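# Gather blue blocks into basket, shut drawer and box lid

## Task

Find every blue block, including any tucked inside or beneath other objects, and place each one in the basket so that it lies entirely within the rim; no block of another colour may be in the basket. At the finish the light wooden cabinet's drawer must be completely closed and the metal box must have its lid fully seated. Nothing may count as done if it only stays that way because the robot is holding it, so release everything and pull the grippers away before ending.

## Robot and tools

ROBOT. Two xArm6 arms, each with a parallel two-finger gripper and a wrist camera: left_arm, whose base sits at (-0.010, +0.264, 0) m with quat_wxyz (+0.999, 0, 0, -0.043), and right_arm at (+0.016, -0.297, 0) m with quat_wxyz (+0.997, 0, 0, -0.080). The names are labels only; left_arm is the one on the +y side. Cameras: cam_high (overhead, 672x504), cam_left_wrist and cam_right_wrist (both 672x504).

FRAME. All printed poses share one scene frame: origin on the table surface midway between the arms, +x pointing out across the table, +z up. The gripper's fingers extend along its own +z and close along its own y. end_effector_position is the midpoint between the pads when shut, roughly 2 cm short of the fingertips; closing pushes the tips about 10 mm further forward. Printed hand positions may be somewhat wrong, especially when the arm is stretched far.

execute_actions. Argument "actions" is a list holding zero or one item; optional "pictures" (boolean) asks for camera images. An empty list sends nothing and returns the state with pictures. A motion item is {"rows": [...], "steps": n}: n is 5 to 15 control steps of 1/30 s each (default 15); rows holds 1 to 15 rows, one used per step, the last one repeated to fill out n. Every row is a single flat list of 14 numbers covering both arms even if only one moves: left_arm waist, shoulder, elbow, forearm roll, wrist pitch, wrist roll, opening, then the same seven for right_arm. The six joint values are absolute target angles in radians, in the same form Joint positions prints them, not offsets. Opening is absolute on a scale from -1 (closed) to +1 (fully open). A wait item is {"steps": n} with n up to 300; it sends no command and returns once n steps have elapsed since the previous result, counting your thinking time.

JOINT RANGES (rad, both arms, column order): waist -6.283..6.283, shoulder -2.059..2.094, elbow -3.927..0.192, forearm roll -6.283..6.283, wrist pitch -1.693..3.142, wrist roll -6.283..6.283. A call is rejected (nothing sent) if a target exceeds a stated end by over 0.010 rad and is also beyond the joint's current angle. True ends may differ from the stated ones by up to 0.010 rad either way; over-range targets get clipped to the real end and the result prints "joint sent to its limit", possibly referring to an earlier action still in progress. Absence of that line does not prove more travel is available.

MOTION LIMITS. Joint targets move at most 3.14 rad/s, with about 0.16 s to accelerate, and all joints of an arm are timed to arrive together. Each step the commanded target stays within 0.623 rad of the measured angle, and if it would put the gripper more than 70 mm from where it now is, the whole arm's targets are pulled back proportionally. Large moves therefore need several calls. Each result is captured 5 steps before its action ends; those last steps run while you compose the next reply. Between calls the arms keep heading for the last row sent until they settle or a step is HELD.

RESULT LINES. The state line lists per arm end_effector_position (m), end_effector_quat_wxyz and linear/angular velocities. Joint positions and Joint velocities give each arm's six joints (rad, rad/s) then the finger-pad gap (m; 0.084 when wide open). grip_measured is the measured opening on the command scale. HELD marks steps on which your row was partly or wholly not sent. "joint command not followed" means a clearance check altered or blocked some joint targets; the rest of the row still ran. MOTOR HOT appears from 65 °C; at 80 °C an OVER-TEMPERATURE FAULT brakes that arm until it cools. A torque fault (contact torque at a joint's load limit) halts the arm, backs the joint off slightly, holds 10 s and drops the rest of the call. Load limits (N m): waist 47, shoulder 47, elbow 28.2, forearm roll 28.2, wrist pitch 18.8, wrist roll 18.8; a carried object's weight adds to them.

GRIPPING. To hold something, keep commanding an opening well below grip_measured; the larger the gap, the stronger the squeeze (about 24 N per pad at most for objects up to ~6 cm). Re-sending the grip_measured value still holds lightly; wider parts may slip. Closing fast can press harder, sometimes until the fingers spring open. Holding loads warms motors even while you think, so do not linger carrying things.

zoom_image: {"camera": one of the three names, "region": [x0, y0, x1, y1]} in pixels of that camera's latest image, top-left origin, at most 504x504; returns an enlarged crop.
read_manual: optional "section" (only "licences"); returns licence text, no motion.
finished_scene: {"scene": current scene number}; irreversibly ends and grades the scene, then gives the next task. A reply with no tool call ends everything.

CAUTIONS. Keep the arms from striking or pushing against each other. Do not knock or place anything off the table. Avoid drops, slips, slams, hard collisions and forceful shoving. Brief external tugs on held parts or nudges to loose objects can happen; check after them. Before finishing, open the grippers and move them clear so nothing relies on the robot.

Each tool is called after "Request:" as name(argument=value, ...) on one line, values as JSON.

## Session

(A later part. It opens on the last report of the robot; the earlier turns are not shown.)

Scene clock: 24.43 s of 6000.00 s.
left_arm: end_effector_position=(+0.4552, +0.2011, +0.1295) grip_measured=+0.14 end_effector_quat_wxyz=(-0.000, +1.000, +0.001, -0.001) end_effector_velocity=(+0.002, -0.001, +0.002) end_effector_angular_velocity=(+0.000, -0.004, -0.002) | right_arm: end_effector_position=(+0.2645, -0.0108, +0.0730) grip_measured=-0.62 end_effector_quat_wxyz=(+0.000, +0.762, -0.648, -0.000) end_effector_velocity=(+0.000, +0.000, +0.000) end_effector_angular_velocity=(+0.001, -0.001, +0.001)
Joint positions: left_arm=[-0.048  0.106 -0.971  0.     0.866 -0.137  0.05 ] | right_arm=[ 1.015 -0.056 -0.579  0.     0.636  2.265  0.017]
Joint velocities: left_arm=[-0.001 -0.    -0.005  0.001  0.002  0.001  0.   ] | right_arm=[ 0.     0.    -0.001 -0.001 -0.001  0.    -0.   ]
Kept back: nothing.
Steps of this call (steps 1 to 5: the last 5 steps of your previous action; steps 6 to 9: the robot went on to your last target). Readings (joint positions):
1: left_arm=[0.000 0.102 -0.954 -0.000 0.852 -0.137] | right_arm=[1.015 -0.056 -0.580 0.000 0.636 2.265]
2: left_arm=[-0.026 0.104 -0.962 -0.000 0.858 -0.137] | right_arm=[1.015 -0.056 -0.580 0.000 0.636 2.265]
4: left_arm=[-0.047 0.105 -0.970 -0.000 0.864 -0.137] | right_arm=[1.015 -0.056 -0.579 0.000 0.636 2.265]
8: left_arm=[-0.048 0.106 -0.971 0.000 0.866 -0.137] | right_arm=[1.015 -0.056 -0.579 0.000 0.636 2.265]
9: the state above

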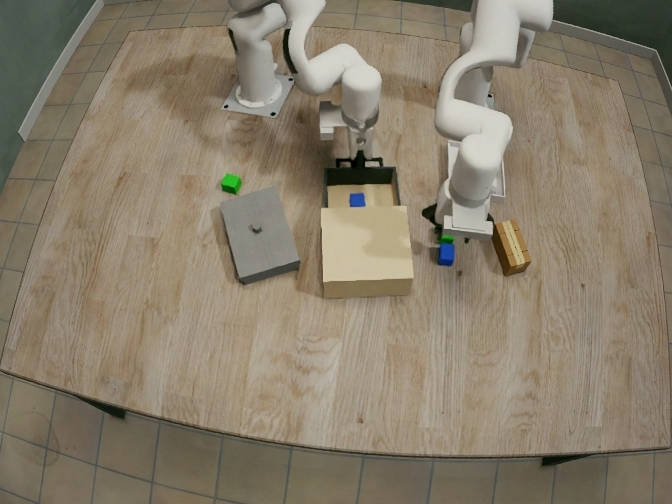

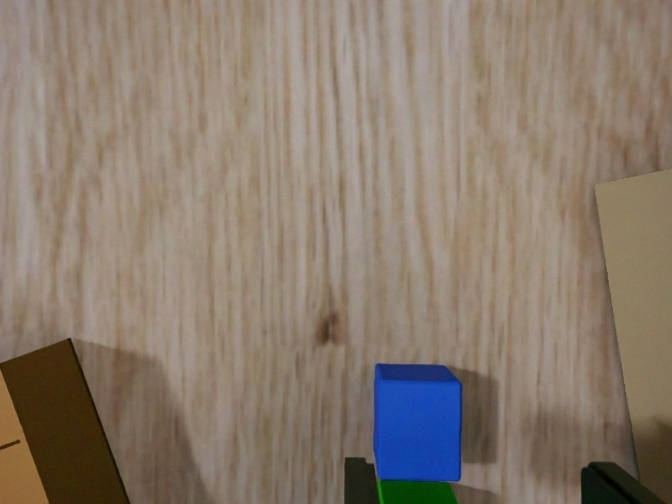

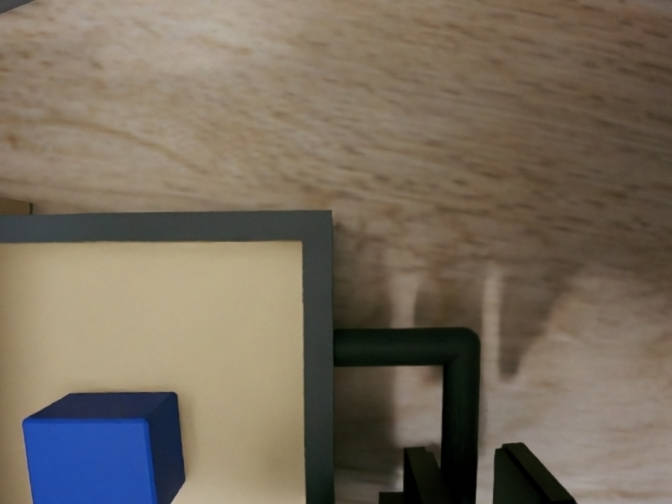

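Request:
execute_actions(actions=[{"rows":[[-0.0426,0.1997,-0.929,0,0.7294,-0.1286,0.15,1.009,-0.047,-0.591,0,0.638,2.259,-0.55],[-0.0426,0.1997,-0.929,0,0.7294,-0.1286,0.15,1.009,-0.047,-0.591,0,0.638,2.259,-0.55],[-0.0426,0.1997,-0.929,0,0.7294,-0.1286,0.15,1.009,-0.047,-0.591,0,0.638,2.259,-0.55],[-0.0426,0.1997,-0.929,0,0.7294,-0.1286,0.15,1.009,-0.08,-0.603,0,0.683,2.259,-0.55],[-0.0426,0.22,-0.925,0,0.705,-0.1286,0.15,1.009,-0.115,-0.616,0,0.731,2.259,-0.55],[-0.0426,0.24,-0.921,0,0.681,-0.1286,0.15,1.009,-0.1806,-0.646,0,0.8267,2.259,-0.55],[-0.0426,0.26,-0.917,0,0.657,-0.1286,0.15,1.009,-0.1806,-0.646,0,0.8267,2.259,-0.55],[-0.0426,0.28,-0.914,0,0.634,-0.1286,0.15,1.009,-0.1806,-0.646,0,0.8267,2.259,-0.55],[-0.0426,0.3,-0.911,0,0.611,-0.1286,0.15,1.009,-0.1806,-0.646,0,0.8267,2.259,-0.55],[-0.0426,0.3124,-0.909,0,0.5967,-0.1286,0.15,1.009,-0.1806,-0.646,0,0.8267,2.259,-0.55],[-0.0426,0.3124,-0.909,0,0.5967,-0.1286,0.15,1.009,-0.1806,-0.646,0,0.8267,2.259,-0.55],[-0.0426,0.3124,-0.909,0,0.5967,-0.1286,0.15,0.4,-0.1806,-0.646,0,0.8267,1.9,-0.55]],"steps":15}])

Request:
execute_actions(actions=[{"rows":[[-0.0426,0.3124,-0.909,0,0.5967,-0.1286,-0.05,0.4,-0.1806,-0.646,0,0.8267,1.9,-0.55],[-0.0426,0.3124,-0.909,0,0.5967,-0.1286,-0.2,0.4,-0.1806,-0.646,0,0.8267,1.9,-0.55],[-0.0426,0.3124,-0.909,0,0.5967,-0.1286,-0.3,0.4,-0.1806,-0.646,0,0.8267,1.9,-0.55],[-0.0426,0.3124,-0.909,0,0.5967,-0.1286,-0.4,0.4,-0.1806,-0.646,0,0.8267,1.9,-0.55],[-0.0426,0.3124,-0.909,0,0.5967,-0.1286,-0.8,0.4,-0.1806,-0.646,0,0.8267,1.9,-0.55],[-0.0426,0.3124,-0.909,0,0.5967,-0.1286,-0.8,0.4,-0.1806,-0.646,0,0.8267,1.9,-0.55],[-0.0426,0.3124,-0.909,0,0.5967,-0.1286,-0.8,0.4,-0.1806,-0.646,0,0.8267,1.9,-0.55],[-0.0426,0.3124,-0.909,0,0.5967,-0.1286,-0.8,0.4,-0.1806,-0.646,0,0.8267,1.9,-0.55],[-0.0426,0.18,-0.936,0,0.756,-0.1286,-0.8,0.4,-0.1806,-0.646,0,0.8267,1.9,-0.55]],"steps":15}])

Scene clock: 26.77 s of 6000.00 s.
left_arm: end_effector_position=(+0.4558, +0.2037, +0.0515) grip_measured=+0.14 end_effector_quat_wxyz=(-0.000, +1.000, +0.000, -0.002) end_effector_velocity=(+0.029, -0.004, -0.226) end_effector_angular_velocity=(-0.012, -0.089, -0.003) | right_arm: end_effector_position=(+0.2700, -0.0079, +0.1229) grip_measured=-0.57 end_effector_quat_wxyz=(-0.004, +0.762, -0.648, +0.000) end_effector_velocity=(+0.055, +0.062, +0.292) end_effector_angular_velocity=(+0.233, -0.207, +0.003)
Joint positions: left_arm=[-0.043  0.262 -0.916  0.     0.659 -0.129  0.05 ] | right_arm=[ 1.009 -0.162 -0.64   0.     0.795  2.259  0.019]
Joint velocities: left_arm=[-0.001  0.549  0.058 -0.001 -0.697  0.002  0.   ] | right_arm=[ 0.001 -0.54  -0.34  -0.002  0.569 -0.001  0.   ]
Steps of this call (steps 1 to 30: the robot went on to your last target; steps 31 to 60: nothing new was sent; steps 61 to 70: the first 10 steps of this action). Readings (joint positions):
61: left_arm=[-0.050 0.106 -0.972 -0.000 0.866 -0.136] | right_arm=[1.015 -0.056 -0.579 0.000 0.636 2.265]
62: left_arm=[-0.050 0.108 -0.971 -0.000 0.861 -0.136] | right_arm=[1.014 -0.054 -0.581 0.000 0.637 2.263]
64: left_arm=[-0.048 0.137 -0.961 -0.000 0.810 -0.133] | right_arm=[1.011 -0.049 -0.587 0.000 0.639 2.260]
68: left_arm=[-0.043 0.225 -0.921 0.000 0.706 -0.129] | right_arm=[1.009 -0.110 -0.612 0.000 0.733 2.259]
70: the state above

Scene clock: 27.27 s of 6000.00 s.
left_arm: end_effector_position=(+0.4569, +0.2036, +0.0321) grip_measured=-0.31 end_effector_quat_wxyz=(+0.000, +1.000, +0.000, +0.000) end_effector_velocity=(-0.050, +0.007, +0.047) end_effector_angular_velocity=(+0.023, +0.177, +0.002) | right_arm: end_effector_position=(+0.3712, -0.1565, +0.1295) grip_measured=-0.57 end_effector_quat_wxyz=(+0.000, +0.695, -0.719, -0.000) end_effector_velocity=(+0.171, -0.438, +0.003) end_effector_angular_velocity=(-0.001, +0.004, -0.509)
Joint positions: left_arm=[-0.043  0.308 -0.91   0.     0.602 -0.129  0.031] | right_arm=[ 0.536 -0.179 -0.646 -0.     0.825  1.981  0.019]
Joint velocities: left_arm=[ 0.001 -0.163  0.014  0.001  0.327 -0.001 -0.   ] | right_arm=[-1.232 -0.008 -0.003  0.     0.015 -0.723 -0.   ]
Steps of this call (steps 1 to 5: the last 5 steps of your previous action; steps 6 to 15: the first 10 steps of this action). Readings (joint positions):
6: left_arm=[-0.043 0.312 -0.909 0.000 0.599 -0.129] | right_arm=[0.912 -0.178 -0.645 0.000 0.821 2.199]
7: left_arm=[-0.043 0.311 -0.910 -0.000 0.598 -0.129] | right_arm=[0.866 -0.178 -0.646 0.000 0.821 2.174]
9: left_arm=[-0.043 0.311 -0.911 -0.000 0.597 -0.129] | right_arm=[0.783 -0.179 -0.646 0.000 0.822 2.126]
13: left_arm=[-0.043 0.311 -0.910 -0.000 0.597 -0.129] | right_arm=[0.618 -0.179 -0.645 -0.000 0.824 2.029]
15: the state above

Request:
execute_actions(actions=[{"rows":[[0.09,-0.29,-0.53,0,0.82,0.005,-0.8,0.4,-0.1806,-0.646,0,0.8267,1.9,-0.55]],"steps":9}])

Request:
execute_actions(actions=[{"rows":[[0.261,-0.7587,-0.1204,0,0.879,0.175,-0.8,0.4,-0.1806,-0.646,0,0.8267,1.9,-0.55]],"steps":15}])

Request:
execute_actions(actions=[{"steps":8}], pictures=true)

Scene clock: 27.60 s of 6000.00 s.
left_arm: end_effector_position=(+0.4425, +0.2118, +0.0945) grip_measured=-0.31 end_effector_quat_wxyz=(-0.000, +1.000, -0.001, -0.002) end_effector_velocity=(-0.337, +0.201, +0.119) end_effector_angular_velocity=(+0.010, +0.118, -0.017) | right_arm: end_effector_position=(+0.3865, -0.2052, +0.1299) grip_measured=-0.57 end_effector_quat_wxyz=(+0.000, +0.675, -0.737, -0.000) end_effector_velocity=(+0.002, -0.002, +0.001) end_effector_angular_velocity=(+0.001, -0.004, +0.000)
Joint positions: left_arm=[-0.029  0.129 -0.886 -0.     0.761 -0.112  0.031] | right_arm=[ 0.402 -0.181 -0.646  0.     0.827  1.901  0.019]
Joint velocities: left_arm=[ 0.353 -1.232  1.173 -0.002  0.177  0.372 -0.   ] | right_arm=[-0.005 -0.001 -0.002  0.    -0.001 -0.006 -0.   ]
Steps of this call (steps 1 to 5: the last 5 steps of your previous action; step 6: the robot went on to your last target; steps 7 to 10: the first 4 steps of this action). Readings (joint positions):
7: left_arm=[-0.042 0.177 -0.942 -0.000 0.749 -0.129] | right_arm=[0.403 -0.181 -0.646 0.000 0.827 1.902]
8: left_arm=[-0.042 0.174 -0.936 -0.000 0.752 -0.127] | right_arm=[0.403 -0.181 -0.646 0.000 0.827 1.901]
10: the state above

Scene clock: 28.10 s of 6000.00 s.
left_arm: end_effector_position=(+0.2450, +0.2990, +0.1114) grip_measured=-0.31 end_effector_quat_wxyz=(-0.000, +1.000, +0.000, +0.000) end_effector_velocity=(-0.377, +0.085, -0.139) end_effector_angular_velocity=(-0.001, +0.021, +0.010) | right_arm: end_effector_position=(+0.3868, -0.2059, +0.1300) grip_measured=-0.57 end_effector_quat_wxyz=(+0.000, +0.675, -0.738, -0.000) end_effector_velocity=(-0.000, -0.000, -0.000) end_effector_angular_velocity=(-0.001, +0.001, -0.000)
Joint positions: left_arm=[ 0.222 -0.649 -0.217  0.     0.865  0.136  0.031] | right_arm=[ 0.4   -0.181 -0.646  0.     0.827  1.9    0.019]
Joint velocities: left_arm=[ 0.524 -1.488  1.311  0.002  0.197  0.512 -0.   ] | right_arm=[-0.001  0.001  0.    -0.001  0.001 -0.     0.   ]
Steps of this call (steps 1 to 5: the last 5 steps of your previous action; steps 6 to 15: the first 10 steps of this action). Readings (joint positions):
6: left_arm=[0.060 -0.183 -0.623 0.000 0.804 -0.026] | right_arm=[0.401 -0.181 -0.646 0.000 0.827 1.900]
7: left_arm=[0.075 -0.231 -0.581 0.000 0.811 -0.011] | right_arm=[0.401 -0.181 -0.646 0.000 0.827 1.900]
9: left_arm=[0.110 -0.332 -0.493 0.000 0.824 0.025] | right_arm=[0.400 -0.181 -0.646 0.000 0.827 1.900]
13: left_arm=[0.185 -0.543 -0.309 0.000 0.851 0.099] | right_arm=[0.400 -0.181 -0.646 0.000 0.827 1.900]
15: the state above

Scene clock: 28.37 s of 6000.00 s.
left_arm: end_effector_position=(+0.2193, +0.3043, +0.1006) grip_measured=-0.31 end_effector_quat_wxyz=(-0.000, +1.000, -0.000, +0.001) end_effector_velocity=(-0.002, +0.000, -0.001) end_effector_angular_velocity=(-0.000, -0.002, -0.005) | right_arm: end_effector_position=(+0.3868, -0.2060, +0.1300) grip_measured=-0.57 end_effector_quat_wxyz=(+0.000, +0.675, -0.738, -0.000) end_effector_velocity=(+0.000, +0.000, -0.000) end_effector_angular_velocity=(-0.000, -0.001, +0.000)
Joint positions: left_arm=[ 0.26  -0.756 -0.123 -0.     0.878  0.174  0.031] | right_arm=[ 0.4   -0.181 -0.646  0.     0.827  1.9    0.019]
Joint velocities: left_arm=[ 0.003 -0.011  0.009 -0.001 -0.     0.008 -0.   ] | right_arm=[ 0.     0.001  0.    -0.    -0.001  0.     0.   ]
Kept back: nothing.
Steps of this call (steps 1 to 5: the last 5 steps of your previous action; steps 6 to 8: the robot went on to your last target). Readings (joint positions):
1: left_arm=[0.238 -0.693 -0.177 0.000 0.871 0.151] | right_arm=[0.400 -0.181 -0.646 0.000 0.827 1.900]
2: left_arm=[0.249 -0.725 -0.148 0.000 0.875 0.162] | right_arm=[0.400 -0.181 -0.646 0.000 0.827 1.900]
4: left_arm=[0.258 -0.749 -0.126 0.000 0.879 0.171] | right_arm=[0.400 -0.181 -0.646 0.000 0.827 1.900]
8: the state above

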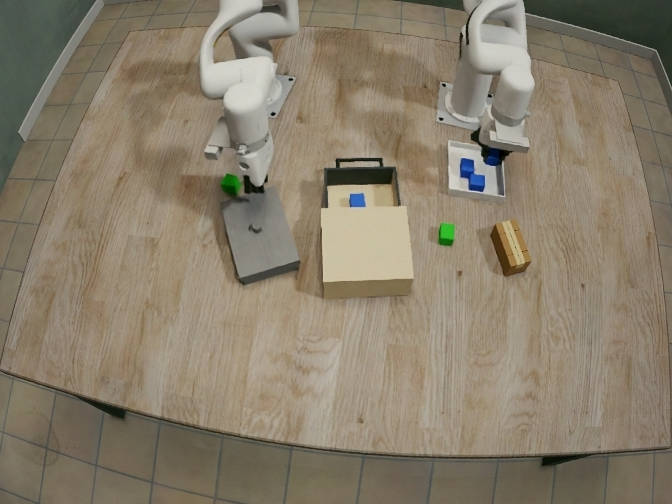

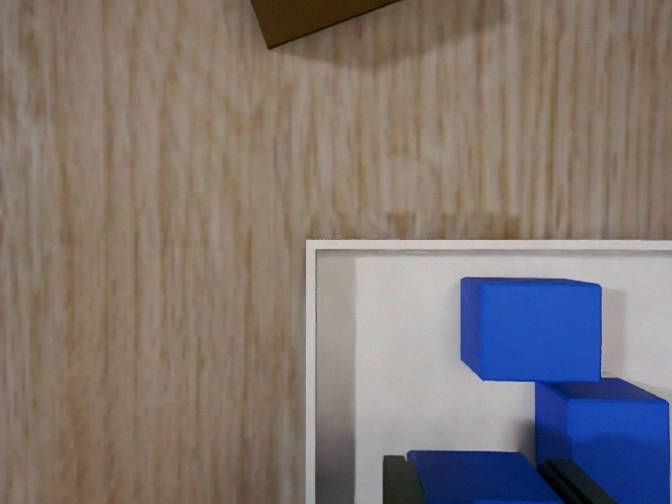

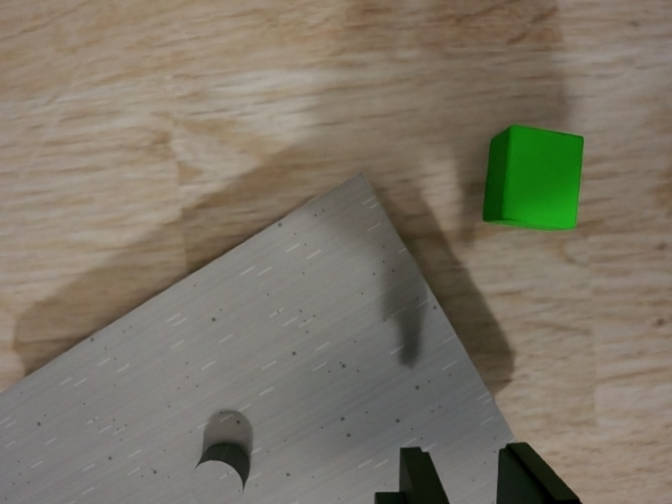

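Request:
execute_actions(actions=[{"rows":[[0.261,-0.72,-0.105,0,0.825,0.175,-0.8,0.4,-0.1806,-0.646,0,0.8267,1.9,-0.55],[0.261,-0.68,-0.09,0,0.77,0.175,-0.8,0.4,-0.1806,-0.646,0,0.8267,1.9,-0.55],[0.261,-0.644,-0.077,0,0.721,0.175,-0.8,0.4,-0.1806,-0.646,0,0.8267,1.9,-0.55],[0.261,-0.61,-0.07,0,0.68,0.175,-0.8,0.4,-0.1806,-0.646,0,0.8267,1.9,-0.55],[0.261,-0.572,-0.064,0,0.636,0.175,-0.8,0.4,-0.1806,-0.646,0,0.8267,1.9,-0.55],[0.261,-0.54,-0.059,0,0.599,0.175,-0.8,0.4,-0.1806,-0.646,0,0.8267,1.9,-0.55],[0.261,-0.515,-0.055,0,0.57,0.175,-0.8,0.4,-0.1806,-0.646,0,0.8267,1.9,-0.55],[0.261,-0.5,-0.053,0,0.553,0.175,-0.8,0.4,-0.1806,-0.646,0,0.8267,1.9,-0.55],[0.261,-0.485,-0.051,0,0.536,0.175,-0.8,0.4,-0.1806,-0.646,0,0.8267,1.9,-0.55],[0.261,-0.485,-0.051,0,0.536,0.175,-0.8,0.4,-0.1806,-0.646,0,0.8267,1.9,-0.55],[0.261,-0.485,-0.051,0,0.536,0.175,-0.8,0.4,-0.1806,-0.646,0,0.8267,1.9,-0.55],[0.261,-0.485,-0.051,0,0.536,0.175,-0.8,0.4,-0.1806,-0.646,0,0.8267,1.9,-0.55],[0.261,-0.485,-0.051,0,0.536,0.175,-0.8,0.4,-0.1806,-0.646,0,0.8267,1.9,-0.55],[0.261,-0.485,-0.051,0,0.536,0.175,-0.08,0.4,-0.1806,-0.646,0,0.8267,1.9,-0.55]],"steps":15}])

Request:
execute_actions(actions=[{"rows":[[0.261,-0.485,-0.051,0,0.536,0.175,-0.08,0.4,-0.1806,-0.646,0,0.8267,1.9,-0.55],[0.261,-0.485,-0.051,0,0.536,0.175,-0.08,0.4,-0.1806,-0.646,0,0.8267,1.9,-0.55],[0.261,-0.644,-0.077,0,0.721,0.175,-0.08,0.4,-0.1806,-0.646,0,0.8267,1.9,-0.55],[0.261,-0.644,-0.077,0,0.721,0.175,-0.08,0.4,-0.1806,-0.646,0,0.8267,1.9,-0.55],[0.261,-0.644,-0.077,0,0.721,0.175,-0.08,0.4,-0.1806,-0.646,0,0.8267,1.9,-0.55],[0.261,-0.7587,-0.1204,0,0.879,0.175,-0.08,0.4,-0.1806,-0.646,0,0.8267,1.9,-0.55]],"steps":10}])

Request:
execute_actions(actions=[{"rows":[[-0.13,-0.36,-0.54,0,0.9,-0.3,0.05,0.4,-0.1806,-0.646,0,0.8267,1.9,-0.55]],"steps":10}])

Request:
execute_actions(actions=[{"rows":[[-0.526,0.0398,-0.954,0,0.9144,-0.772,0.05,0.4,-0.1806,-0.646,0,0.8267,1.9,-0.55]],"steps":15}])

Request:
execute_actions(actions=[{"steps":12}], pictures=true)

Scene clock: 29.50 s of 6000.00 s.
left_arm: end_effector_position=(+0.2171, +0.3041, +0.0453) grip_measured=-0.31 end_effector_quat_wxyz=(+0.000, +1.000, +0.000, -0.003) end_effector_velocity=(-0.011, -0.002, -0.152) end_effector_angular_velocity=(-0.003, +0.017, -0.001) | right_arm: end_effector_position=(+0.3868, -0.2060, +0.1300) grip_measured=-0.57 end_effector_quat_wxyz=(+0.000, +0.675, -0.738, -0.000) end_effector_velocity=(-0.001, -0.000, -0.000) end_effector_angular_velocity=(-0.000, +0.003, -0.000)
Joint positions: left_arm=[ 0.261 -0.53  -0.057  0.     0.592  0.175  0.031] | right_arm=[ 0.4   -0.181 -0.646 -0.     0.827  1.9    0.019]
Joint velocities: left_arm=[-0.     0.76   0.125  0.    -0.868  0.     0.   ] | right_arm=[-0.     0.001  0.     0.001  0.002 -0.    -0.   ]
Steps of this call (steps 1 to 24: the robot went on to your last target; steps 25 to 34: the first 10 steps of this action). Readings (joint positions):
25: left_arm=[0.261 -0.759 -0.120 -0.000 0.879 0.175] | right_arm=[0.400 -0.181 -0.646 0.000 0.827 1.900]
26: left_arm=[0.261 -0.756 -0.119 -0.000 0.874 0.175] | right_arm=[0.400 -0.181 -0.646 -0.000 0.827 1.900]
28: left_arm=[0.261 -0.723 -0.109 -0.000 0.824 0.175] | right_arm=[0.400 -0.181 -0.646 0.000 0.827 1.900]
32: left_arm=[0.261 -0.591 -0.068 0.000 0.662 0.175] | right_arm=[0.400 -0.181 -0.646 -0.000 0.827 1.900]
34: the state above

Scene clock: 29.83 s of 6000.00 s.
left_arm: end_effector_position=(+0.2169, +0.3041, +0.0395) grip_measured=-0.09 end_effector_quat_wxyz=(+0.000, +1.000, +0.000, -0.002) end_effector_velocity=(-0.020, -0.004, +0.095) end_effector_angular_velocity=(-0.016, +0.094, -0.002) | right_arm: end_effector_position=(+0.3868, -0.2060, +0.1300) grip_measured=-0.57 end_effector_quat_wxyz=(+0.000, +0.675, -0.738, -0.000) end_effector_velocity=(-0.000, -0.000, +0.000) end_effector_angular_velocity=(-0.001, +0.000, +0.000)
Joint positions: left_arm=[ 0.261 -0.5   -0.052  0.     0.557  0.175  0.04 ] | right_arm=[ 0.4   -0.181 -0.646  0.     0.827  1.9    0.019]
Joint velocities: left_arm=[-0.002 -0.552 -0.066  0.001  0.714  0.     0.   ] | right_arm=[-0.    -0.    -0.    -0.001  0.001  0.    -0.   ]
Steps of this call (steps 1 to 5: the last 5 steps of your previous action; steps 6 to 10: the first 5 steps of this action). Readings (joint positions):
6: left_arm=[0.261 -0.487 -0.052 -0.000 0.538 0.175] | right_arm=[0.400 -0.181 -0.646 -0.000 0.827 1.900]
7: left_arm=[0.261 -0.486 -0.051 -0.000 0.537 0.175] | right_arm=[0.400 -0.181 -0.646 0.000 0.827 1.900]
9: left_arm=[0.261 -0.488 -0.051 -0.000 0.541 0.175] | right_arm=[0.400 -0.181 -0.646 -0.000 0.827 1.900]
10: the state above

Scene clock: 30.17 s of 6000.00 s.
left_arm: end_effector_position=(+0.2446, +0.2873, +0.1126) grip_measured=+0.04 end_effector_quat_wxyz=(-0.000, +1.000, +0.011, +0.003) end_effector_velocity=(+0.369, -0.291, +0.187) end_effector_angular_velocity=(-0.010, +0.010, +0.205) | right_arm: end_effector_position=(+0.3868, -0.2060, +0.1300) grip_measured=-0.57 end_effector_quat_wxyz=(+0.000, +0.675, -0.738, -0.000) end_effector_velocity=(+0.001, +0.000, +0.001) end_effector_angular_velocity=(+0.000, -0.002, -0.000)
Joint positions: left_arm=[ 0.177 -0.667 -0.208  0.     0.869  0.069  0.046] | right_arm=[ 0.4   -0.181 -0.646  0.     0.827  1.9    0.019]
Joint velocities: left_arm=[-1.262  1.318 -1.354 -0.     0.047 -1.467  0.001] | right_arm=[-0.    -0.001 -0.001 -0.    -0.001  0.     0.   ]
Steps of this call (steps 1 to 5: the last 5 steps of your previous action; steps 6 to 10: the first 5 steps of this action). Readings (joint positions):
6: left_arm=[0.261 -0.734 -0.116 -0.000 0.839 0.175] | right_arm=[0.400 -0.181 -0.646 -0.000 0.827 1.900]
7: left_arm=[0.258 -0.746 -0.124 -0.000 0.856 0.170] | right_arm=[0.400 -0.181 -0.646 0.000 0.827 1.900]
9: left_arm=[0.217 -0.709 -0.167 0.000 0.867 0.116] | right_arm=[0.400 -0.181 -0.646 -0.000 0.827 1.900]
10: the state above

Scene clock: 30.67 s of 6000.00 s.
left_arm: end_effector_position=(+0.3591, +0.0918, +0.1543) grip_measured=+0.04 end_effector_quat_wxyz=(+0.000, +0.998, +0.063, +0.000) end_effector_velocity=(+0.091, -0.467, -0.001) end_effector_angular_velocity=(+0.002, +0.005, +0.183) | right_arm: end_effector_position=(+0.3868, -0.2060, +0.1300) grip_measured=-0.57 end_effector_quat_wxyz=(+0.000, +0.675, -0.738, -0.000) end_effector_velocity=(-0.000, -0.000, -0.000) end_effector_angular_velocity=(+0.000, +0.000, -0.000)
Joint positions: left_arm=[-0.35  -0.137 -0.769 -0.     0.906 -0.561  0.046] | right_arm=[ 0.4   -0.181 -0.646 -0.     0.827  1.9    0.019]
Joint velocities: left_arm=[-0.945  0.95  -0.99   0.     0.046 -1.128 -0.   ] | right_arm=[-0. -0.  0.  0.  0. -0. -0.]
Steps of this call (steps 1 to 5: the last 5 steps of your previous action; steps 6 to 15: the first 10 steps of this action). Readings (joint positions):
6: left_arm=[-0.049 -0.440 -0.453 -0.000 0.890 -0.201] | right_arm=[0.400 -0.181 -0.646 0.000 0.827 1.900]
7: left_arm=[-0.084 -0.405 -0.490 -0.000 0.893 -0.243] | right_arm=[0.400 -0.181 -0.646 0.000 0.827 1.900]
9: left_arm=[-0.153 -0.335 -0.563 -0.000 0.896 -0.325] | right_arm=[0.400 -0.181 -0.646 0.000 0.827 1.900]
13: left_arm=[-0.286 -0.201 -0.702 -0.000 0.902 -0.485] | right_arm=[0.400 -0.181 -0.646 -0.000 0.827 1.900]
15: the state above

Scene clock: 31.07 s of 6000.00 s.
left_arm: end_effector_position=(+0.3658, +0.0012, +0.1502) grip_measured=+0.04 end_effector_quat_wxyz=(-0.000, +0.997, +0.081, -0.000) end_effector_velocity=(+0.003, -0.004, +0.004) end_effector_angular_velocity=(-0.006, -0.008, +0.008) | right_arm: end_effector_position=(+0.3868, -0.2060, +0.1300) grip_measured=-0.57 end_effector_quat_wxyz=(+0.000, +0.675, -0.738, -0.000) end_effector_velocity=(+0.000, +0.000, -0.000) end_effector_angular_velocity=(+0.001, -0.000, -0.001)
Joint positions: left_arm=[-0.524  0.038 -0.952  0.     0.915 -0.771  0.046] | right_arm=[ 0.4   -0.181 -0.646  0.     0.827  1.9    0.019]
Joint velocities: left_arm=[-0.003  0.003 -0.013  0.    -0.    -0.011 -0.   ] | right_arm=[-0.     0.001 -0.     0.001 -0.001  0.    -0.   ]
Kept back: nothing.
Steps of this call (steps 1 to 5: the last 5 steps of your previous action; steps 6 to 12: the robot went on to your last target). Readings (joint positions):
1: left_arm=[-0.381 -0.105 -0.802 -0.000 0.907 -0.599] | right_arm=[0.400 -0.181 -0.646 0.000 0.827 1.900]
2: left_arm=[-0.412 -0.074 -0.835 -0.000 0.909 -0.636] | right_arm=[0.400 -0.181 -0.646 0.000 0.827 1.900]
4: left_arm=[-0.472 -0.014 -0.897 -0.000 0.912 -0.707] | right_arm=[0.400 -0.181 -0.646 0.000 0.827 1.900]
8: left_arm=[-0.524 0.036 -0.948 -0.000 0.914 -0.766] | right_arm=[0.400 -0.181 -0.646 0.000 0.827 1.900]
12: the state above

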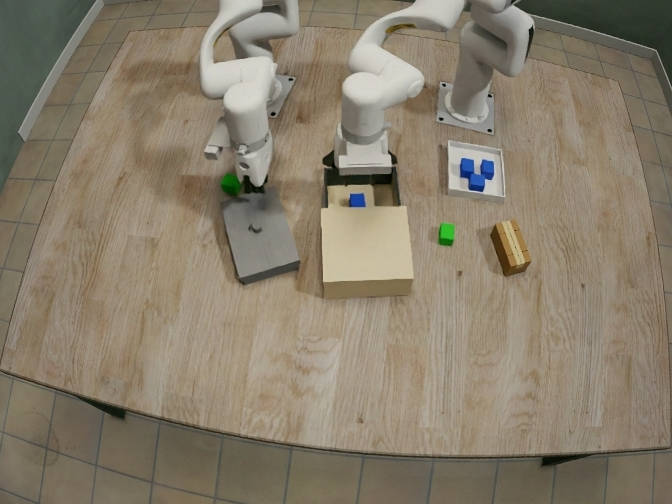

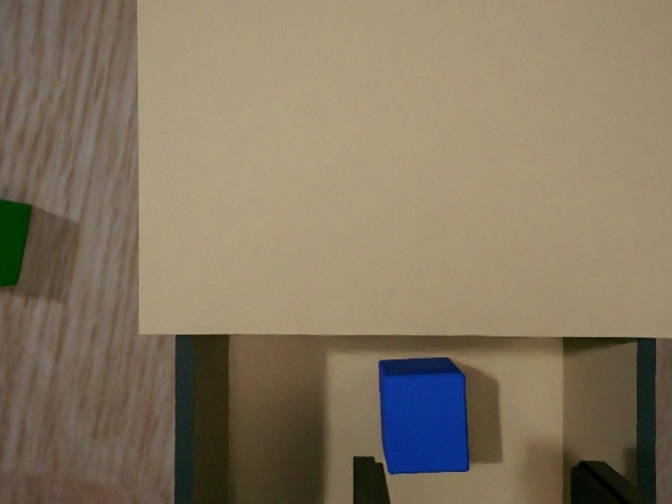

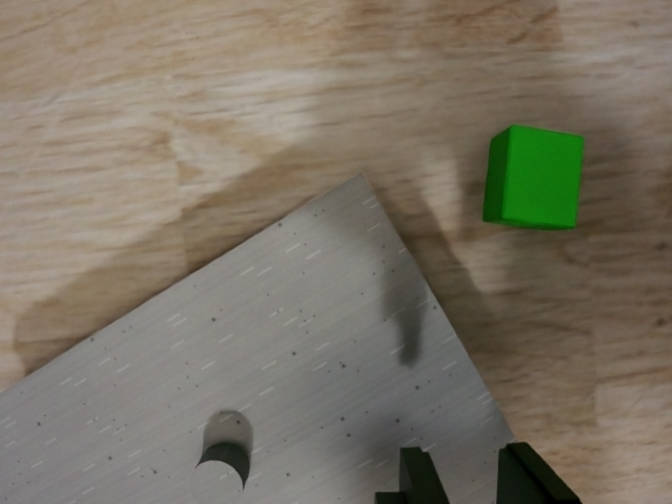

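Request:
execute_actions(actions=[{"rows":[[-0.5236,0.132,-0.906,0,0.774,-0.8,0.05,0.4,-0.1806,-0.646,0,0.8267,1.9,-0.55],[-0.5236,0.132,-0.906,0,0.774,-0.8,0.05,0.4,-0.1806,-0.646,0,0.8267,1.9,-0.55],[-0.5236,0.132,-0.906,0,0.774,-0.8,0.05,0.4,-0.1806,-0.646,0,0.8267,1.9,-0.55],[-0.5236,0.132,-0.906,0,0.774,-0.8,0.05,0.4,-0.1806,-0.646,0,0.8267,1.9,-0.55],[-0.5236,0.152,-0.899,0,0.747,-0.8,0.05,0.4,-0.1806,-0.646,0,0.8267,1.9,-0.55],[-0.5236,0.172,-0.892,0,0.72,-0.8,0.05,0.4,-0.1806,-0.646,0,0.8267,1.9,-0.55],[-0.5236,0.192,-0.886,0,0.694,-0.8,0.05,0.4,-0.1806,-0.646,0,0.8267,1.9,-0.55],[-0.5236,0.212,-0.881,0,0.669,-0.8,0.05,0.4,-0.1806,-0.646,0,0.8267,1.9,-0.55],[-0.5236,0.23,-0.877,0,0.647,-0.8,0.05,0.4,-0.1806,-0.646,0,0.8267,1.9,-0.55],[-0.5236,0.243,-0.8744,0,0.6313,-0.8,0.05,0.4,-0.1806,-0.646,0,0.8267,1.9,-0.55]],"steps":15}])

Request:
execute_actions(actions=[{"rows":[[-0.5236,0.243,-0.8744,0,0.6313,-0.8,-0.1,0.4,-0.1806,-0.646,0,0.8267,1.9,-0.55],[-0.5236,0.243,-0.8744,0,0.6313,-0.8,-0.25,0.4,-0.1806,-0.646,0,0.8267,1.9,-0.55],[-0.5236,0.243,-0.8744,0,0.6313,-0.8,-0.4,0.4,-0.1806,-0.646,0,0.8267,1.9,-0.55],[-0.5236,0.243,-0.8744,0,0.6313,-0.8,-0.8,0.4,-0.1806,-0.646,0,0.8267,1.9,-0.55],[-0.5236,0.243,-0.8744,0,0.6313,-0.8,-0.8,0.4,-0.1806,-0.646,0,0.8267,1.9,-0.55],[-0.5236,0.243,-0.8744,0,0.6313,-0.8,-0.8,0.4,-0.1806,-0.646,0,0.8267,1.9,-0.55],[-0.5236,0.243,-0.8744,0,0.6313,-0.8,-0.8,0.4,-0.1806,-0.646,0,0.8267,1.9,-0.55],[-0.5236,0.0398,-0.954,0,0.9144,-0.8,-0.8,0.4,-0.1806,-0.646,0,0.8267,1.9,-0.55]],"steps":15}])

Scene clock: 32.07 s of 6000.00 s.
left_arm: end_effector_position=(+0.3670, +0.0005, +0.0701) grip_measured=+0.04 end_effector_quat_wxyz=(-0.002, +0.995, +0.095, -0.002) end_effector_velocity=(+0.019, -0.012, -0.238) end_effector_angular_velocity=(-0.041, -0.059, +0.009) | right_arm: end_effector_position=(+0.3868, -0.2060, +0.1300) grip_measured=-0.57 end_effector_quat_wxyz=(+0.000, +0.675, -0.738, -0.000) end_effector_velocity=(+0.000, +0.000, +0.000) end_effector_angular_velocity=(+0.001, -0.001, -0.001)
Joint positions: left_arm=[-0.524  0.193 -0.886  0.     0.698 -0.8    0.046] | right_arm=[ 0.4   -0.181 -0.646  0.     0.827  1.9    0.019]
Joint velocities: left_arm=[ 0.001  0.545  0.12   0.001 -0.737 -0.009  0.   ] | right_arm=[ 0.    -0.    -0.     0.001 -0.001 -0.     0.   ]
Steps of this call (steps 1 to 20: the robot went on to your last target; steps 21 to 30: the first 10 steps of this action). Readings (joint positions):
21: left_arm=[-0.526 0.040 -0.954 0.000 0.914 -0.772] | right_arm=[0.400 -0.181 -0.646 0.000 0.827 1.900]
22: left_arm=[-0.526 0.042 -0.953 -0.000 0.909 -0.773] | right_arm=[0.400 -0.181 -0.646 0.000 0.827 1.900]
24: left_arm=[-0.525 0.069 -0.942 -0.000 0.858 -0.783] | right_arm=[0.400 -0.181 -0.646 -0.000 0.827 1.900]
28: left_arm=[-0.524 0.156 -0.895 0.000 0.748 -0.798] | right_arm=[0.400 -0.181 -0.646 0.000 0.827 1.900]
30: the state above

Scene clock: 32.57 s of 6000.00 s.
left_arm: end_effector_position=(+0.3666, +0.0007, +0.0537) grip_measured=-0.31 end_effector_quat_wxyz=(-0.002, +0.995, +0.095, -0.003) end_effector_velocity=(-0.047, +0.032, +0.180) end_effector_angular_velocity=(+0.145, +0.207, -0.002) | right_arm: end_effector_position=(+0.3868, -0.2060, +0.1300) grip_measured=-0.57 end_effector_quat_wxyz=(+0.000, +0.675, -0.738, -0.000) end_effector_velocity=(-0.000, +0.000, -0.000) end_effector_angular_velocity=(-0.000, +0.000, +0.001)
Joint positions: left_arm=[-0.524  0.23  -0.878  0.     0.655 -0.8    0.031] | right_arm=[ 0.4   -0.181 -0.646 -0.     0.827  1.9    0.019]
Joint velocities: left_arm=[-0.002 -0.442 -0.105  0.     0.8   -0.001 -0.   ] | right_arm=[ 0.     0.001 -0.    -0.    -0.    -0.    -0.   ]
Steps of this call (steps 1 to 5: the last 5 steps of your previous action; steps 6 to 15: the first 10 steps of this action). Readings (joint positions):
6: left_arm=[-0.524 0.242 -0.874 0.000 0.634 -0.800] | right_arm=[0.400 -0.181 -0.646 0.000 0.827 1.900]
7: left_arm=[-0.524 0.242 -0.875 -0.000 0.633 -0.800] | right_arm=[0.400 -0.181 -0.646 0.000 0.827 1.900]
9: left_arm=[-0.524 0.241 -0.876 -0.000 0.632 -0.800] | right_arm=[0.400 -0.181 -0.646 -0.000 0.827 1.900]
13: left_arm=[-0.524 0.241 -0.876 0.000 0.631 -0.800] | right_arm=[0.400 -0.181 -0.646 -0.000 0.827 1.900]
15: the state above

Request:
execute_actions(actions=[{"rows":[[-0.19,-0.53,-0.47,0,1.0,-0.37,-0.8,0.4,-0.1806,-0.646,0,0.8267,1.9,-0.55]],"steps":12}])

Request:
execute_actions(actions=[{"rows":[[0.145,-1.1047,0.019,0,1.0857,0.059,-0.8,1.009,-0.1806,-0.646,0,0.8267,2.259,-0.55]],"steps":15}])

Request:
execute_actions(actions=[{"steps":13}], pictures=true)

Scene clock: 33.40 s of 6000.00 s.
left_arm: end_effector_position=(+0.3491, +0.0682, +0.1661) grip_measured=-0.31 end_effector_quat_wxyz=(-0.000, +0.997, +0.079, -0.000) end_effector_velocity=(-0.139, +0.430, +0.100) end_effector_angular_velocity=(-0.031, -0.058, -0.198) | right_arm: end_effector_position=(+0.3868, -0.2060, +0.1300) grip_measured=-0.57 end_effector_quat_wxyz=(+0.000, +0.675, -0.738, -0.000) end_effector_velocity=(-0.000, +0.000, -0.000) end_effector_angular_velocity=(+0.001, +0.001, -0.001)
Joint positions: left_arm=[-0.413 -0.149 -0.794  0.     0.943 -0.657  0.031] | right_arm=[ 0.4   -0.181 -0.646 -0.     0.827  1.9    0.019]
Joint velocities: left_arm=[ 0.761 -1.308  1.058  0.001  0.185  0.958  0.   ] | right_arm=[-0.    -0.     0.     0.002  0.001 -0.    -0.   ]
Steps of this call (steps 1 to 5: the last 5 steps of your previous action; steps 6 to 18: the robot went on to your last target; steps 19 to 25: the first 7 steps of this action). Readings (joint positions):
19: left_arm=[-0.524 0.040 -0.953 0.000 0.914 -0.800] | right_arm=[0.400 -0.181 -0.646 0.000 0.827 1.900]
20: left_arm=[-0.522 0.037 -0.950 -0.000 0.915 -0.796] | right_arm=[0.400 -0.181 -0.646 0.000 0.827 1.900]
22: left_arm=[-0.494 -0.011 -0.906 -0.000 0.922 -0.756] | right_arm=[0.400 -0.181 -0.646 0.000 0.827 1.900]
25: the state above

Scene clock: 33.90 s of 6000.00 s.
left_arm: end_effector_position=(+0.2188, +0.2449, +0.1369) grip_measured=-0.31 end_effector_quat_wxyz=(-0.000, +1.000, +0.020, -0.003) end_effector_velocity=(-0.314, +0.239, -0.200) end_effector_angular_velocity=(-0.009, -0.032, -0.261) | right_arm: end_effector_position=(+0.3419, -0.0975, +0.1301) grip_measured=-0.57 end_effector_quat_wxyz=(-0.000, +0.720, -0.694, +0.000) end_effector_velocity=(-0.248, +0.404, -0.000) end_effector_angular_velocity=(-0.000, +0.002, +0.517)
Joint positions: left_arm=[ 0.003 -0.856 -0.188  0.     1.049 -0.123  0.031] | right_arm=[ 0.709 -0.18  -0.646  0.     0.827  2.082  0.019]
Joint velocities: left_arm=[ 0.924 -1.628  1.358  0.     0.237  1.185 -0.   ] | right_arm=[ 1.239 -0.     0.001  0.001  0.001  0.721  0.   ]
Steps of this call (steps 1 to 5: the last 5 steps of your previous action; steps 6 to 15: the first 10 steps of this action). Readings (joint positions):
6: left_arm=[-0.256 -0.417 -0.567 0.000 0.983 -0.456] | right_arm=[0.400 -0.181 -0.646 -0.000 0.827 1.900]
7: left_arm=[-0.229 -0.460 -0.528 0.000 0.990 -0.421] | right_arm=[0.404 -0.181 -0.646 -0.000 0.827 1.903]
9: left_arm=[-0.174 -0.544 -0.447 0.000 1.004 -0.351] | right_arm=[0.452 -0.180 -0.646 -0.000 0.827 1.934]
13: left_arm=[-0.058 -0.748 -0.278 0.000 1.034 -0.202] | right_arm=[0.626 -0.181 -0.647 -0.000 0.827 2.034]
15: the state above

Scene clock: 34.33 s of 6000.00 s.
left_arm: end_effector_position=(+0.1748, +0.2746, +0.1006) grip_measured=-0.31 end_effector_quat_wxyz=(+0.000, +1.000, -0.000, +0.000) end_effector_velocity=(-0.004, +0.001, -0.004) end_effector_angular_velocity=(-0.001, +0.009, +0.001) | right_arm: end_effector_position=(+0.2688, -0.0108, +0.1299) grip_measured=-0.57 end_effector_quat_wxyz=(+0.000, +0.761, -0.649, +0.000) end_effector_velocity=(-0.001, +0.002, +0.001) end_effector_angular_velocity=(+0.001, -0.001, -0.004)
Joint positions: left_arm=[ 0.144 -1.103  0.017 -0.     1.085  0.058  0.031] | right_arm=[ 1.007 -0.181 -0.646 -0.     0.827  2.258  0.019]
Joint velocities: left_arm=[ 0.006 -0.007  0.014 -0.     0.003  0.005  0.   ] | right_arm=[ 0.004  0.001 -0.002 -0.     0.     0.009  0.   ]
Kept back: nothing.
Steps of this call (steps 1 to 5: the last 5 steps of your previous action; steps 6 to 13: the robot went on to your last target). Readings (joint positions):
1: left_arm=[0.034 -0.910 -0.143 0.000 1.057 -0.083] | right_arm=[0.750 -0.180 -0.646 0.000 0.827 2.106]
2: left_arm=[0.065 -0.965 -0.098 0.000 1.065 -0.044] | right_arm=[0.791 -0.181 -0.646 0.000 0.827 2.130]
4: left_arm=[0.117 -1.055 -0.021 0.000 1.079 0.021] | right_arm=[0.874 -0.181 -0.646 0.000 0.827 2.179]
8: left_arm=[0.142 -1.100 0.016 -0.000 1.085 0.055] | right_arm=[0.996 -0.181 -0.646 0.000 0.827 2.249]
13: the state above

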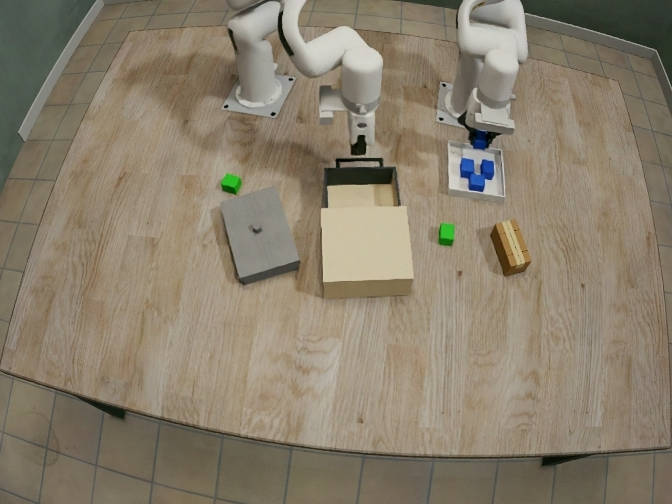

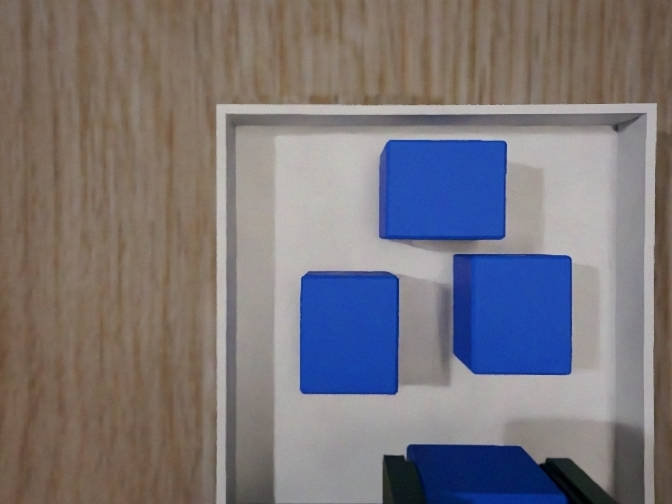

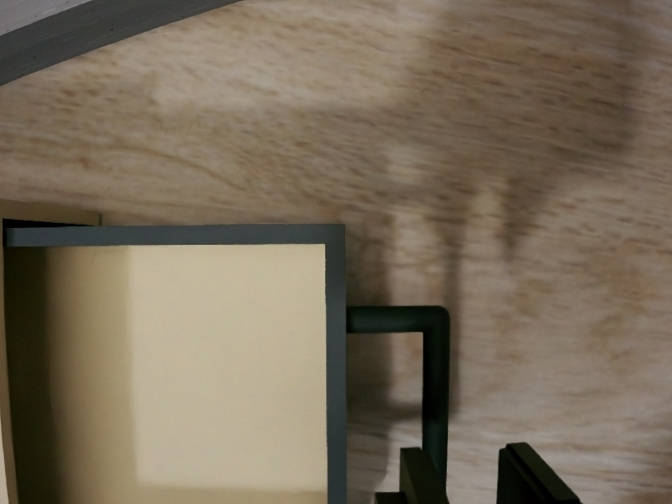

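Request:
execute_actions(actions=[{"rows":[[0.145,-1.075,0.033,0,1.042,0.059,-0.8,1.009,-0.15,-0.631,0,0.781,2.259,-0.55],[0.145,-1.045,0.048,0,0.997,0.059,-0.8,1.009,-0.115,-0.616,0,0.731,2.259,-0.55],[0.145,-1.02,0.06,0,0.96,0.059,-0.8,1.009,-0.095,-0.608,0,0.703,2.259,-0.55],[0.145,-0.995,0.071,0,0.924,0.059,-0.8,1.009,-0.08,-0.603,0,0.683,2.259,-0.55],[0.145,-0.96,0.081,0,0.879,0.059,-0.8,1.009,-0.06,-0.596,0,0.656,2.259,-0.55],[0.145,-0.925,0.09,0,0.835,0.059,-0.8,1.009,-0.047,-0.591,0,0.638,2.259,-0.55],[0.145,-0.89,0.097,0,0.793,0.059,-0.8,1.009,-0.047,-0.591,0,0.638,2.259,-0.55],[0.145,-0.86,0.103,0,0.757,0.059,-0.8,1.009,-0.047,-0.591,0,0.638,2.259,-0.55],[0.145,-0.83,0.107,0,0.723,0.059,-0.8,1.009,-0.047,-0.591,0,0.638,2.259,-0.55],[0.145,-0.83,0.107,0,0.723,0.059,-0.8,1.0025,-0.037,-0.602,0,0.639,2.2525,-0.55],[0.145,-0.83,0.107,0,0.723,0.059,-0.8,0.9963,-0.0276,-0.6137,0,0.6413,2.2463,-0.55],[0.145,-0.83,0.107,0,0.723,0.059,-0.8,0.987,-0.013,-0.631,0,0.644,2.237,-0.55],[0.145,-0.83,0.107,0,0.723,0.059,-0.8,0.9777,0.001,-0.648,0,0.647,2.2277,-0.55],[0.145,-0.83,0.107,0,0.723,0.059,-0.8,0.965,0.0204,-0.671,0,0.6505,2.215,-0.55],[0.145,-0.83,0.107,0,0.723,0.059,-0.8,0.9528,0.0396,-0.6937,0,0.654,2.2028,-0.55]],"steps":15}])

Request:
execute_actions(actions=[{"rows":[[0.145,-0.83,0.107,0,0.723,0.059,0,0.945,0.0533,-0.7114,0,0.658,2.195,-0.55],[0.145,-0.83,0.107,0,0.723,0.059,0,0.9375,0.067,-0.729,0,0.662,2.1875,-0.55],[0.145,-0.83,0.107,0,0.723,0.059,0,0.93,0.081,-0.7468,0,0.666,2.18,-0.55],[0.145,-0.83,0.107,0,0.723,0.059,0,0.9222,0.0946,-0.7644,0,0.67,2.1722,-0.55],[0.145,-0.995,0.071,0,0.924,0.059,0,0.9146,0.1083,-0.782,0,0.6738,2.1646,-0.55],[0.145,-0.995,0.071,0,0.924,0.059,0,0.907,0.122,-0.7998,0,0.6778,2.157,-0.55],[0.145,-0.995,0.071,0,0.924,0.059,0,0.8993,0.1358,-0.8175,0,0.6817,2.1493,-0.55],[0.145,-1.1047,0.019,0,1.0857,0.059,0,0.8928,0.1497,-0.8366,0,0.687,2.1428,-0.55],[0.145,-1.1047,0.019,0,1.0857,0.059,0,0.886,0.1636,-0.856,0,0.692,2.136,-0.55],[0.145,-1.1047,0.019,0,1.0857,0.059,0,0.8797,0.1775,-0.875,0,0.6975,2.1297,-0.55],[0.145,-1.1047,0.019,0,1.0857,0.059,0,0.873,0.191,-0.894,0,0.703,2.123,-0.55],[0.145,-1.15,-0.15,0,1.3,0.059,0,0.87,0.198,-0.9035,0,0.7055,2.12,-0.55],[0.145,-1.15,-0.15,0,1.3,0.059,0,0.8665,0.205,-0.913,0,0.708,2.1165,-0.55],[0.145,-1.15,-0.15,0,1.3,0.059,0,0.863,0.212,-0.9225,0,0.7105,2.113,-0.55],[0.145,-1.15,-0.15,0,1.3,0.059,0,0.860,0.219,-0.932,0,0.713,2.110,-0.55]],"steps":15}])

Request:
execute_actions(actions=[{"steps":11}], pictures=true)

Scene clock: 35.60 s of 6000.00 s.
left_arm: end_effector_position=(+0.1758, +0.2749, +0.0537) grip_measured=-0.31 end_effector_quat_wxyz=(+0.000, +1.000, +0.000, -0.001) end_effector_velocity=(-0.005, -0.000, -0.170) end_effector_angular_velocity=(-0.000, +0.017, -0.001) | right_arm: end_effector_position=(+0.2662, -0.0124, +0.0723) grip_measured=-0.57 end_effector_quat_wxyz=(+0.005, +0.762, -0.648, -0.000) end_effector_velocity=(+0.017, +0.013, -0.027) end_effector_angular_velocity=(+0.042, -0.038, +0.009)
Joint positions: left_arm=[ 0.145 -0.905  0.093  0.     0.815  0.059  0.031] | right_arm=[ 1.009 -0.049 -0.588  0.     0.648  2.259  0.019]
Joint velocities: left_arm=[ 0.     0.958  0.207  0.001 -1.148  0.     0.   ] | right_arm=[-0.01   0.106 -0.002 -0.002 -0.16  -0.017  0.   ]
Steps of this call (steps 1 to 28: the robot went on to your last target; steps 29 to 38: the first 10 steps of this action). Readings (joint positions):
29: left_arm=[0.145 -1.105 0.019 -0.000 1.086 0.059] | right_arm=[1.009 -0.181 -0.646 -0.000 0.827 2.259]
30: left_arm=[0.145 -1.102 0.020 -0.000 1.080 0.059] | right_arm=[1.009 -0.178 -0.645 -0.000 0.821 2.259]
32: left_arm=[0.145 -1.074 0.032 -0.000 1.036 0.059] | right_arm=[1.009 -0.151 -0.635 -0.000 0.776 2.259]
36: left_arm=[0.145 -0.969 0.077 0.000 0.894 0.059] | right_arm=[1.009 -0.065 -0.595 0.000 0.668 2.259]
38: the state above

Scene clock: 36.10 s of 6000.00 s.
left_arm: end_effector_position=(+0.1752, +0.2749, +0.0658) grip_measured=-0.01 end_effector_quat_wxyz=(+0.000, +1.000, +0.000, -0.003) end_effector_velocity=(+0.024, +0.002, +0.330) end_effector_angular_velocity=(+0.004, -0.085, +0.002) | right_arm: end_effector_position=(+0.3440, +0.0026, +0.0735) grip_measured=-0.57 end_effector_quat_wxyz=(-0.000, +0.762, -0.648, +0.000) end_effector_velocity=(+0.167, +0.028, -0.000) end_effector_angular_velocity=(-0.001, +0.001, +0.001)
Joint positions: left_arm=[ 0.145 -0.965  0.075  0.     0.897  0.059  0.044] | right_arm=[ 0.9    0.136 -0.82   0.     0.683  2.15   0.019]
Joint velocities: left_arm=[ 0.001 -1.478 -0.503 -0.001  1.895 -0.     0.   ] | right_arm=[-0.208  0.412 -0.548  0.     0.138 -0.209  0.   ]
Steps of this call (steps 1 to 5: the last 5 steps of your previous action; steps 6 to 15: the first 10 steps of this action). Readings (joint positions):
6: left_arm=[0.145 -0.832 0.106 0.000 0.726 0.059] | right_arm=[0.975 0.005 -0.654 0.000 0.649 2.224]
7: left_arm=[0.145 -0.831 0.106 -0.000 0.725 0.059] | right_arm=[0.964 0.021 -0.674 0.000 0.652 2.214]
9: left_arm=[0.145 -0.831 0.106 -0.000 0.724 0.059] | right_arm=[0.945 0.053 -0.712 0.000 0.659 2.196]
13: left_arm=[0.145 -0.875 0.099 0.000 0.782 0.059] | right_arm=[0.914 0.109 -0.784 0.000 0.674 2.164]
15: the state above

Scene clock: 36.47 s of 6000.00 s.
left_arm: end_effector_position=(+0.1790, +0.2751, +0.1633) grip_measured=-0.01 end_effector_quat_wxyz=(-0.000, +1.000, +0.000, +0.002) end_effector_velocity=(-0.035, -0.002, -0.025) end_effector_angular_velocity=(-0.007, +0.142, -0.001) | right_arm: end_effector_position=(+0.3769, +0.0077, +0.0732) grip_measured=-0.57 end_effector_quat_wxyz=(-0.000, +0.762, -0.648, -0.000) end_effector_velocity=(+0.001, -0.000, -0.001) end_effector_angular_velocity=(-0.004, +0.005, +0.004)
Joint positions: left_arm=[ 0.145 -1.149 -0.149 -0.     1.295  0.059  0.044] | right_arm=[ 0.861  0.218 -0.931  0.     0.713  2.11   0.019]
Joint velocities: left_arm=[-0.001  0.008  0.036  0.002  0.098 -0.    -0.   ] | right_arm=[-0.001  0.008 -0.008  0.     0.006 -0.006  0.   ]
Kept back: nothing.
Steps of this call (steps 1 to 5: the last 5 steps of your previous action; steps 6 to 11: the robot went on to your last target). Readings (joint positions):
1: left_arm=[0.145 -1.013 0.057 0.000 0.958 0.059] | right_arm=[0.893 0.150 -0.838 0.000 0.688 2.143]
2: left_arm=[0.145 -1.052 0.039 -0.000 1.008 0.059] | right_arm=[0.886 0.164 -0.857 0.000 0.693 2.136]
4: left_arm=[0.145 -1.099 0.001 0.000 1.105 0.059] | right_arm=[0.874 0.188 -0.890 -0.000 0.701 2.125]
8: left_arm=[0.145 -1.145 -0.136 -0.000 1.271 0.059] | right_arm=[0.862 0.215 -0.927 0.000 0.711 2.112]
11: the state above

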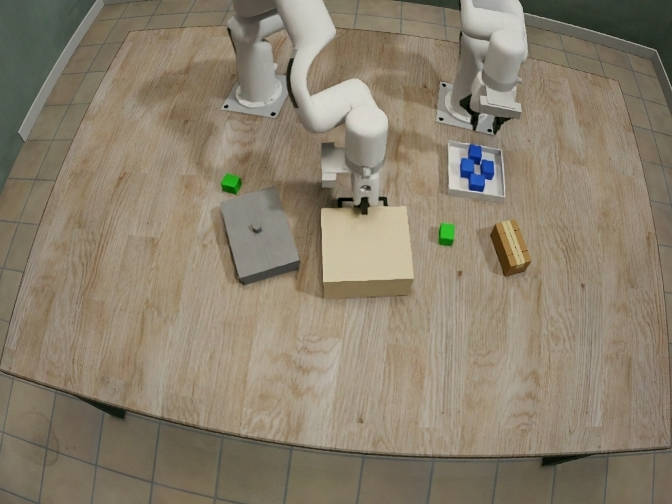

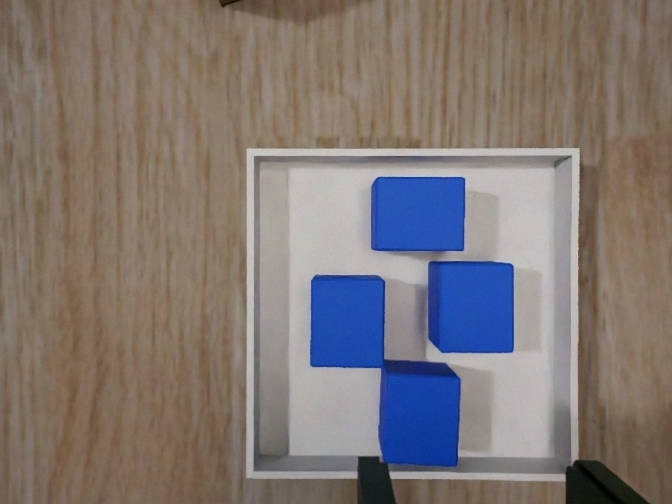

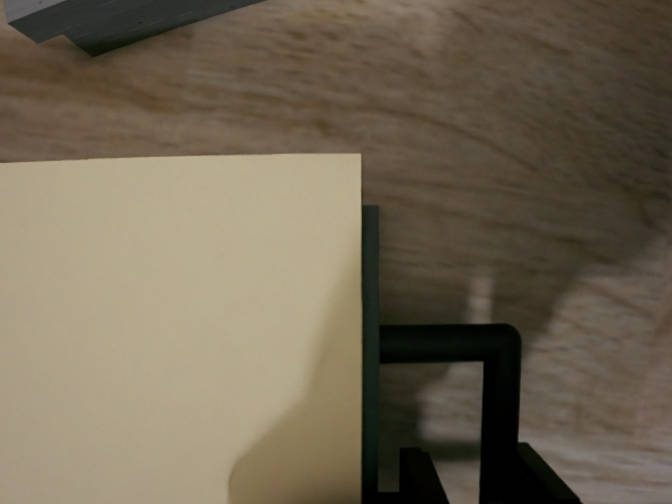

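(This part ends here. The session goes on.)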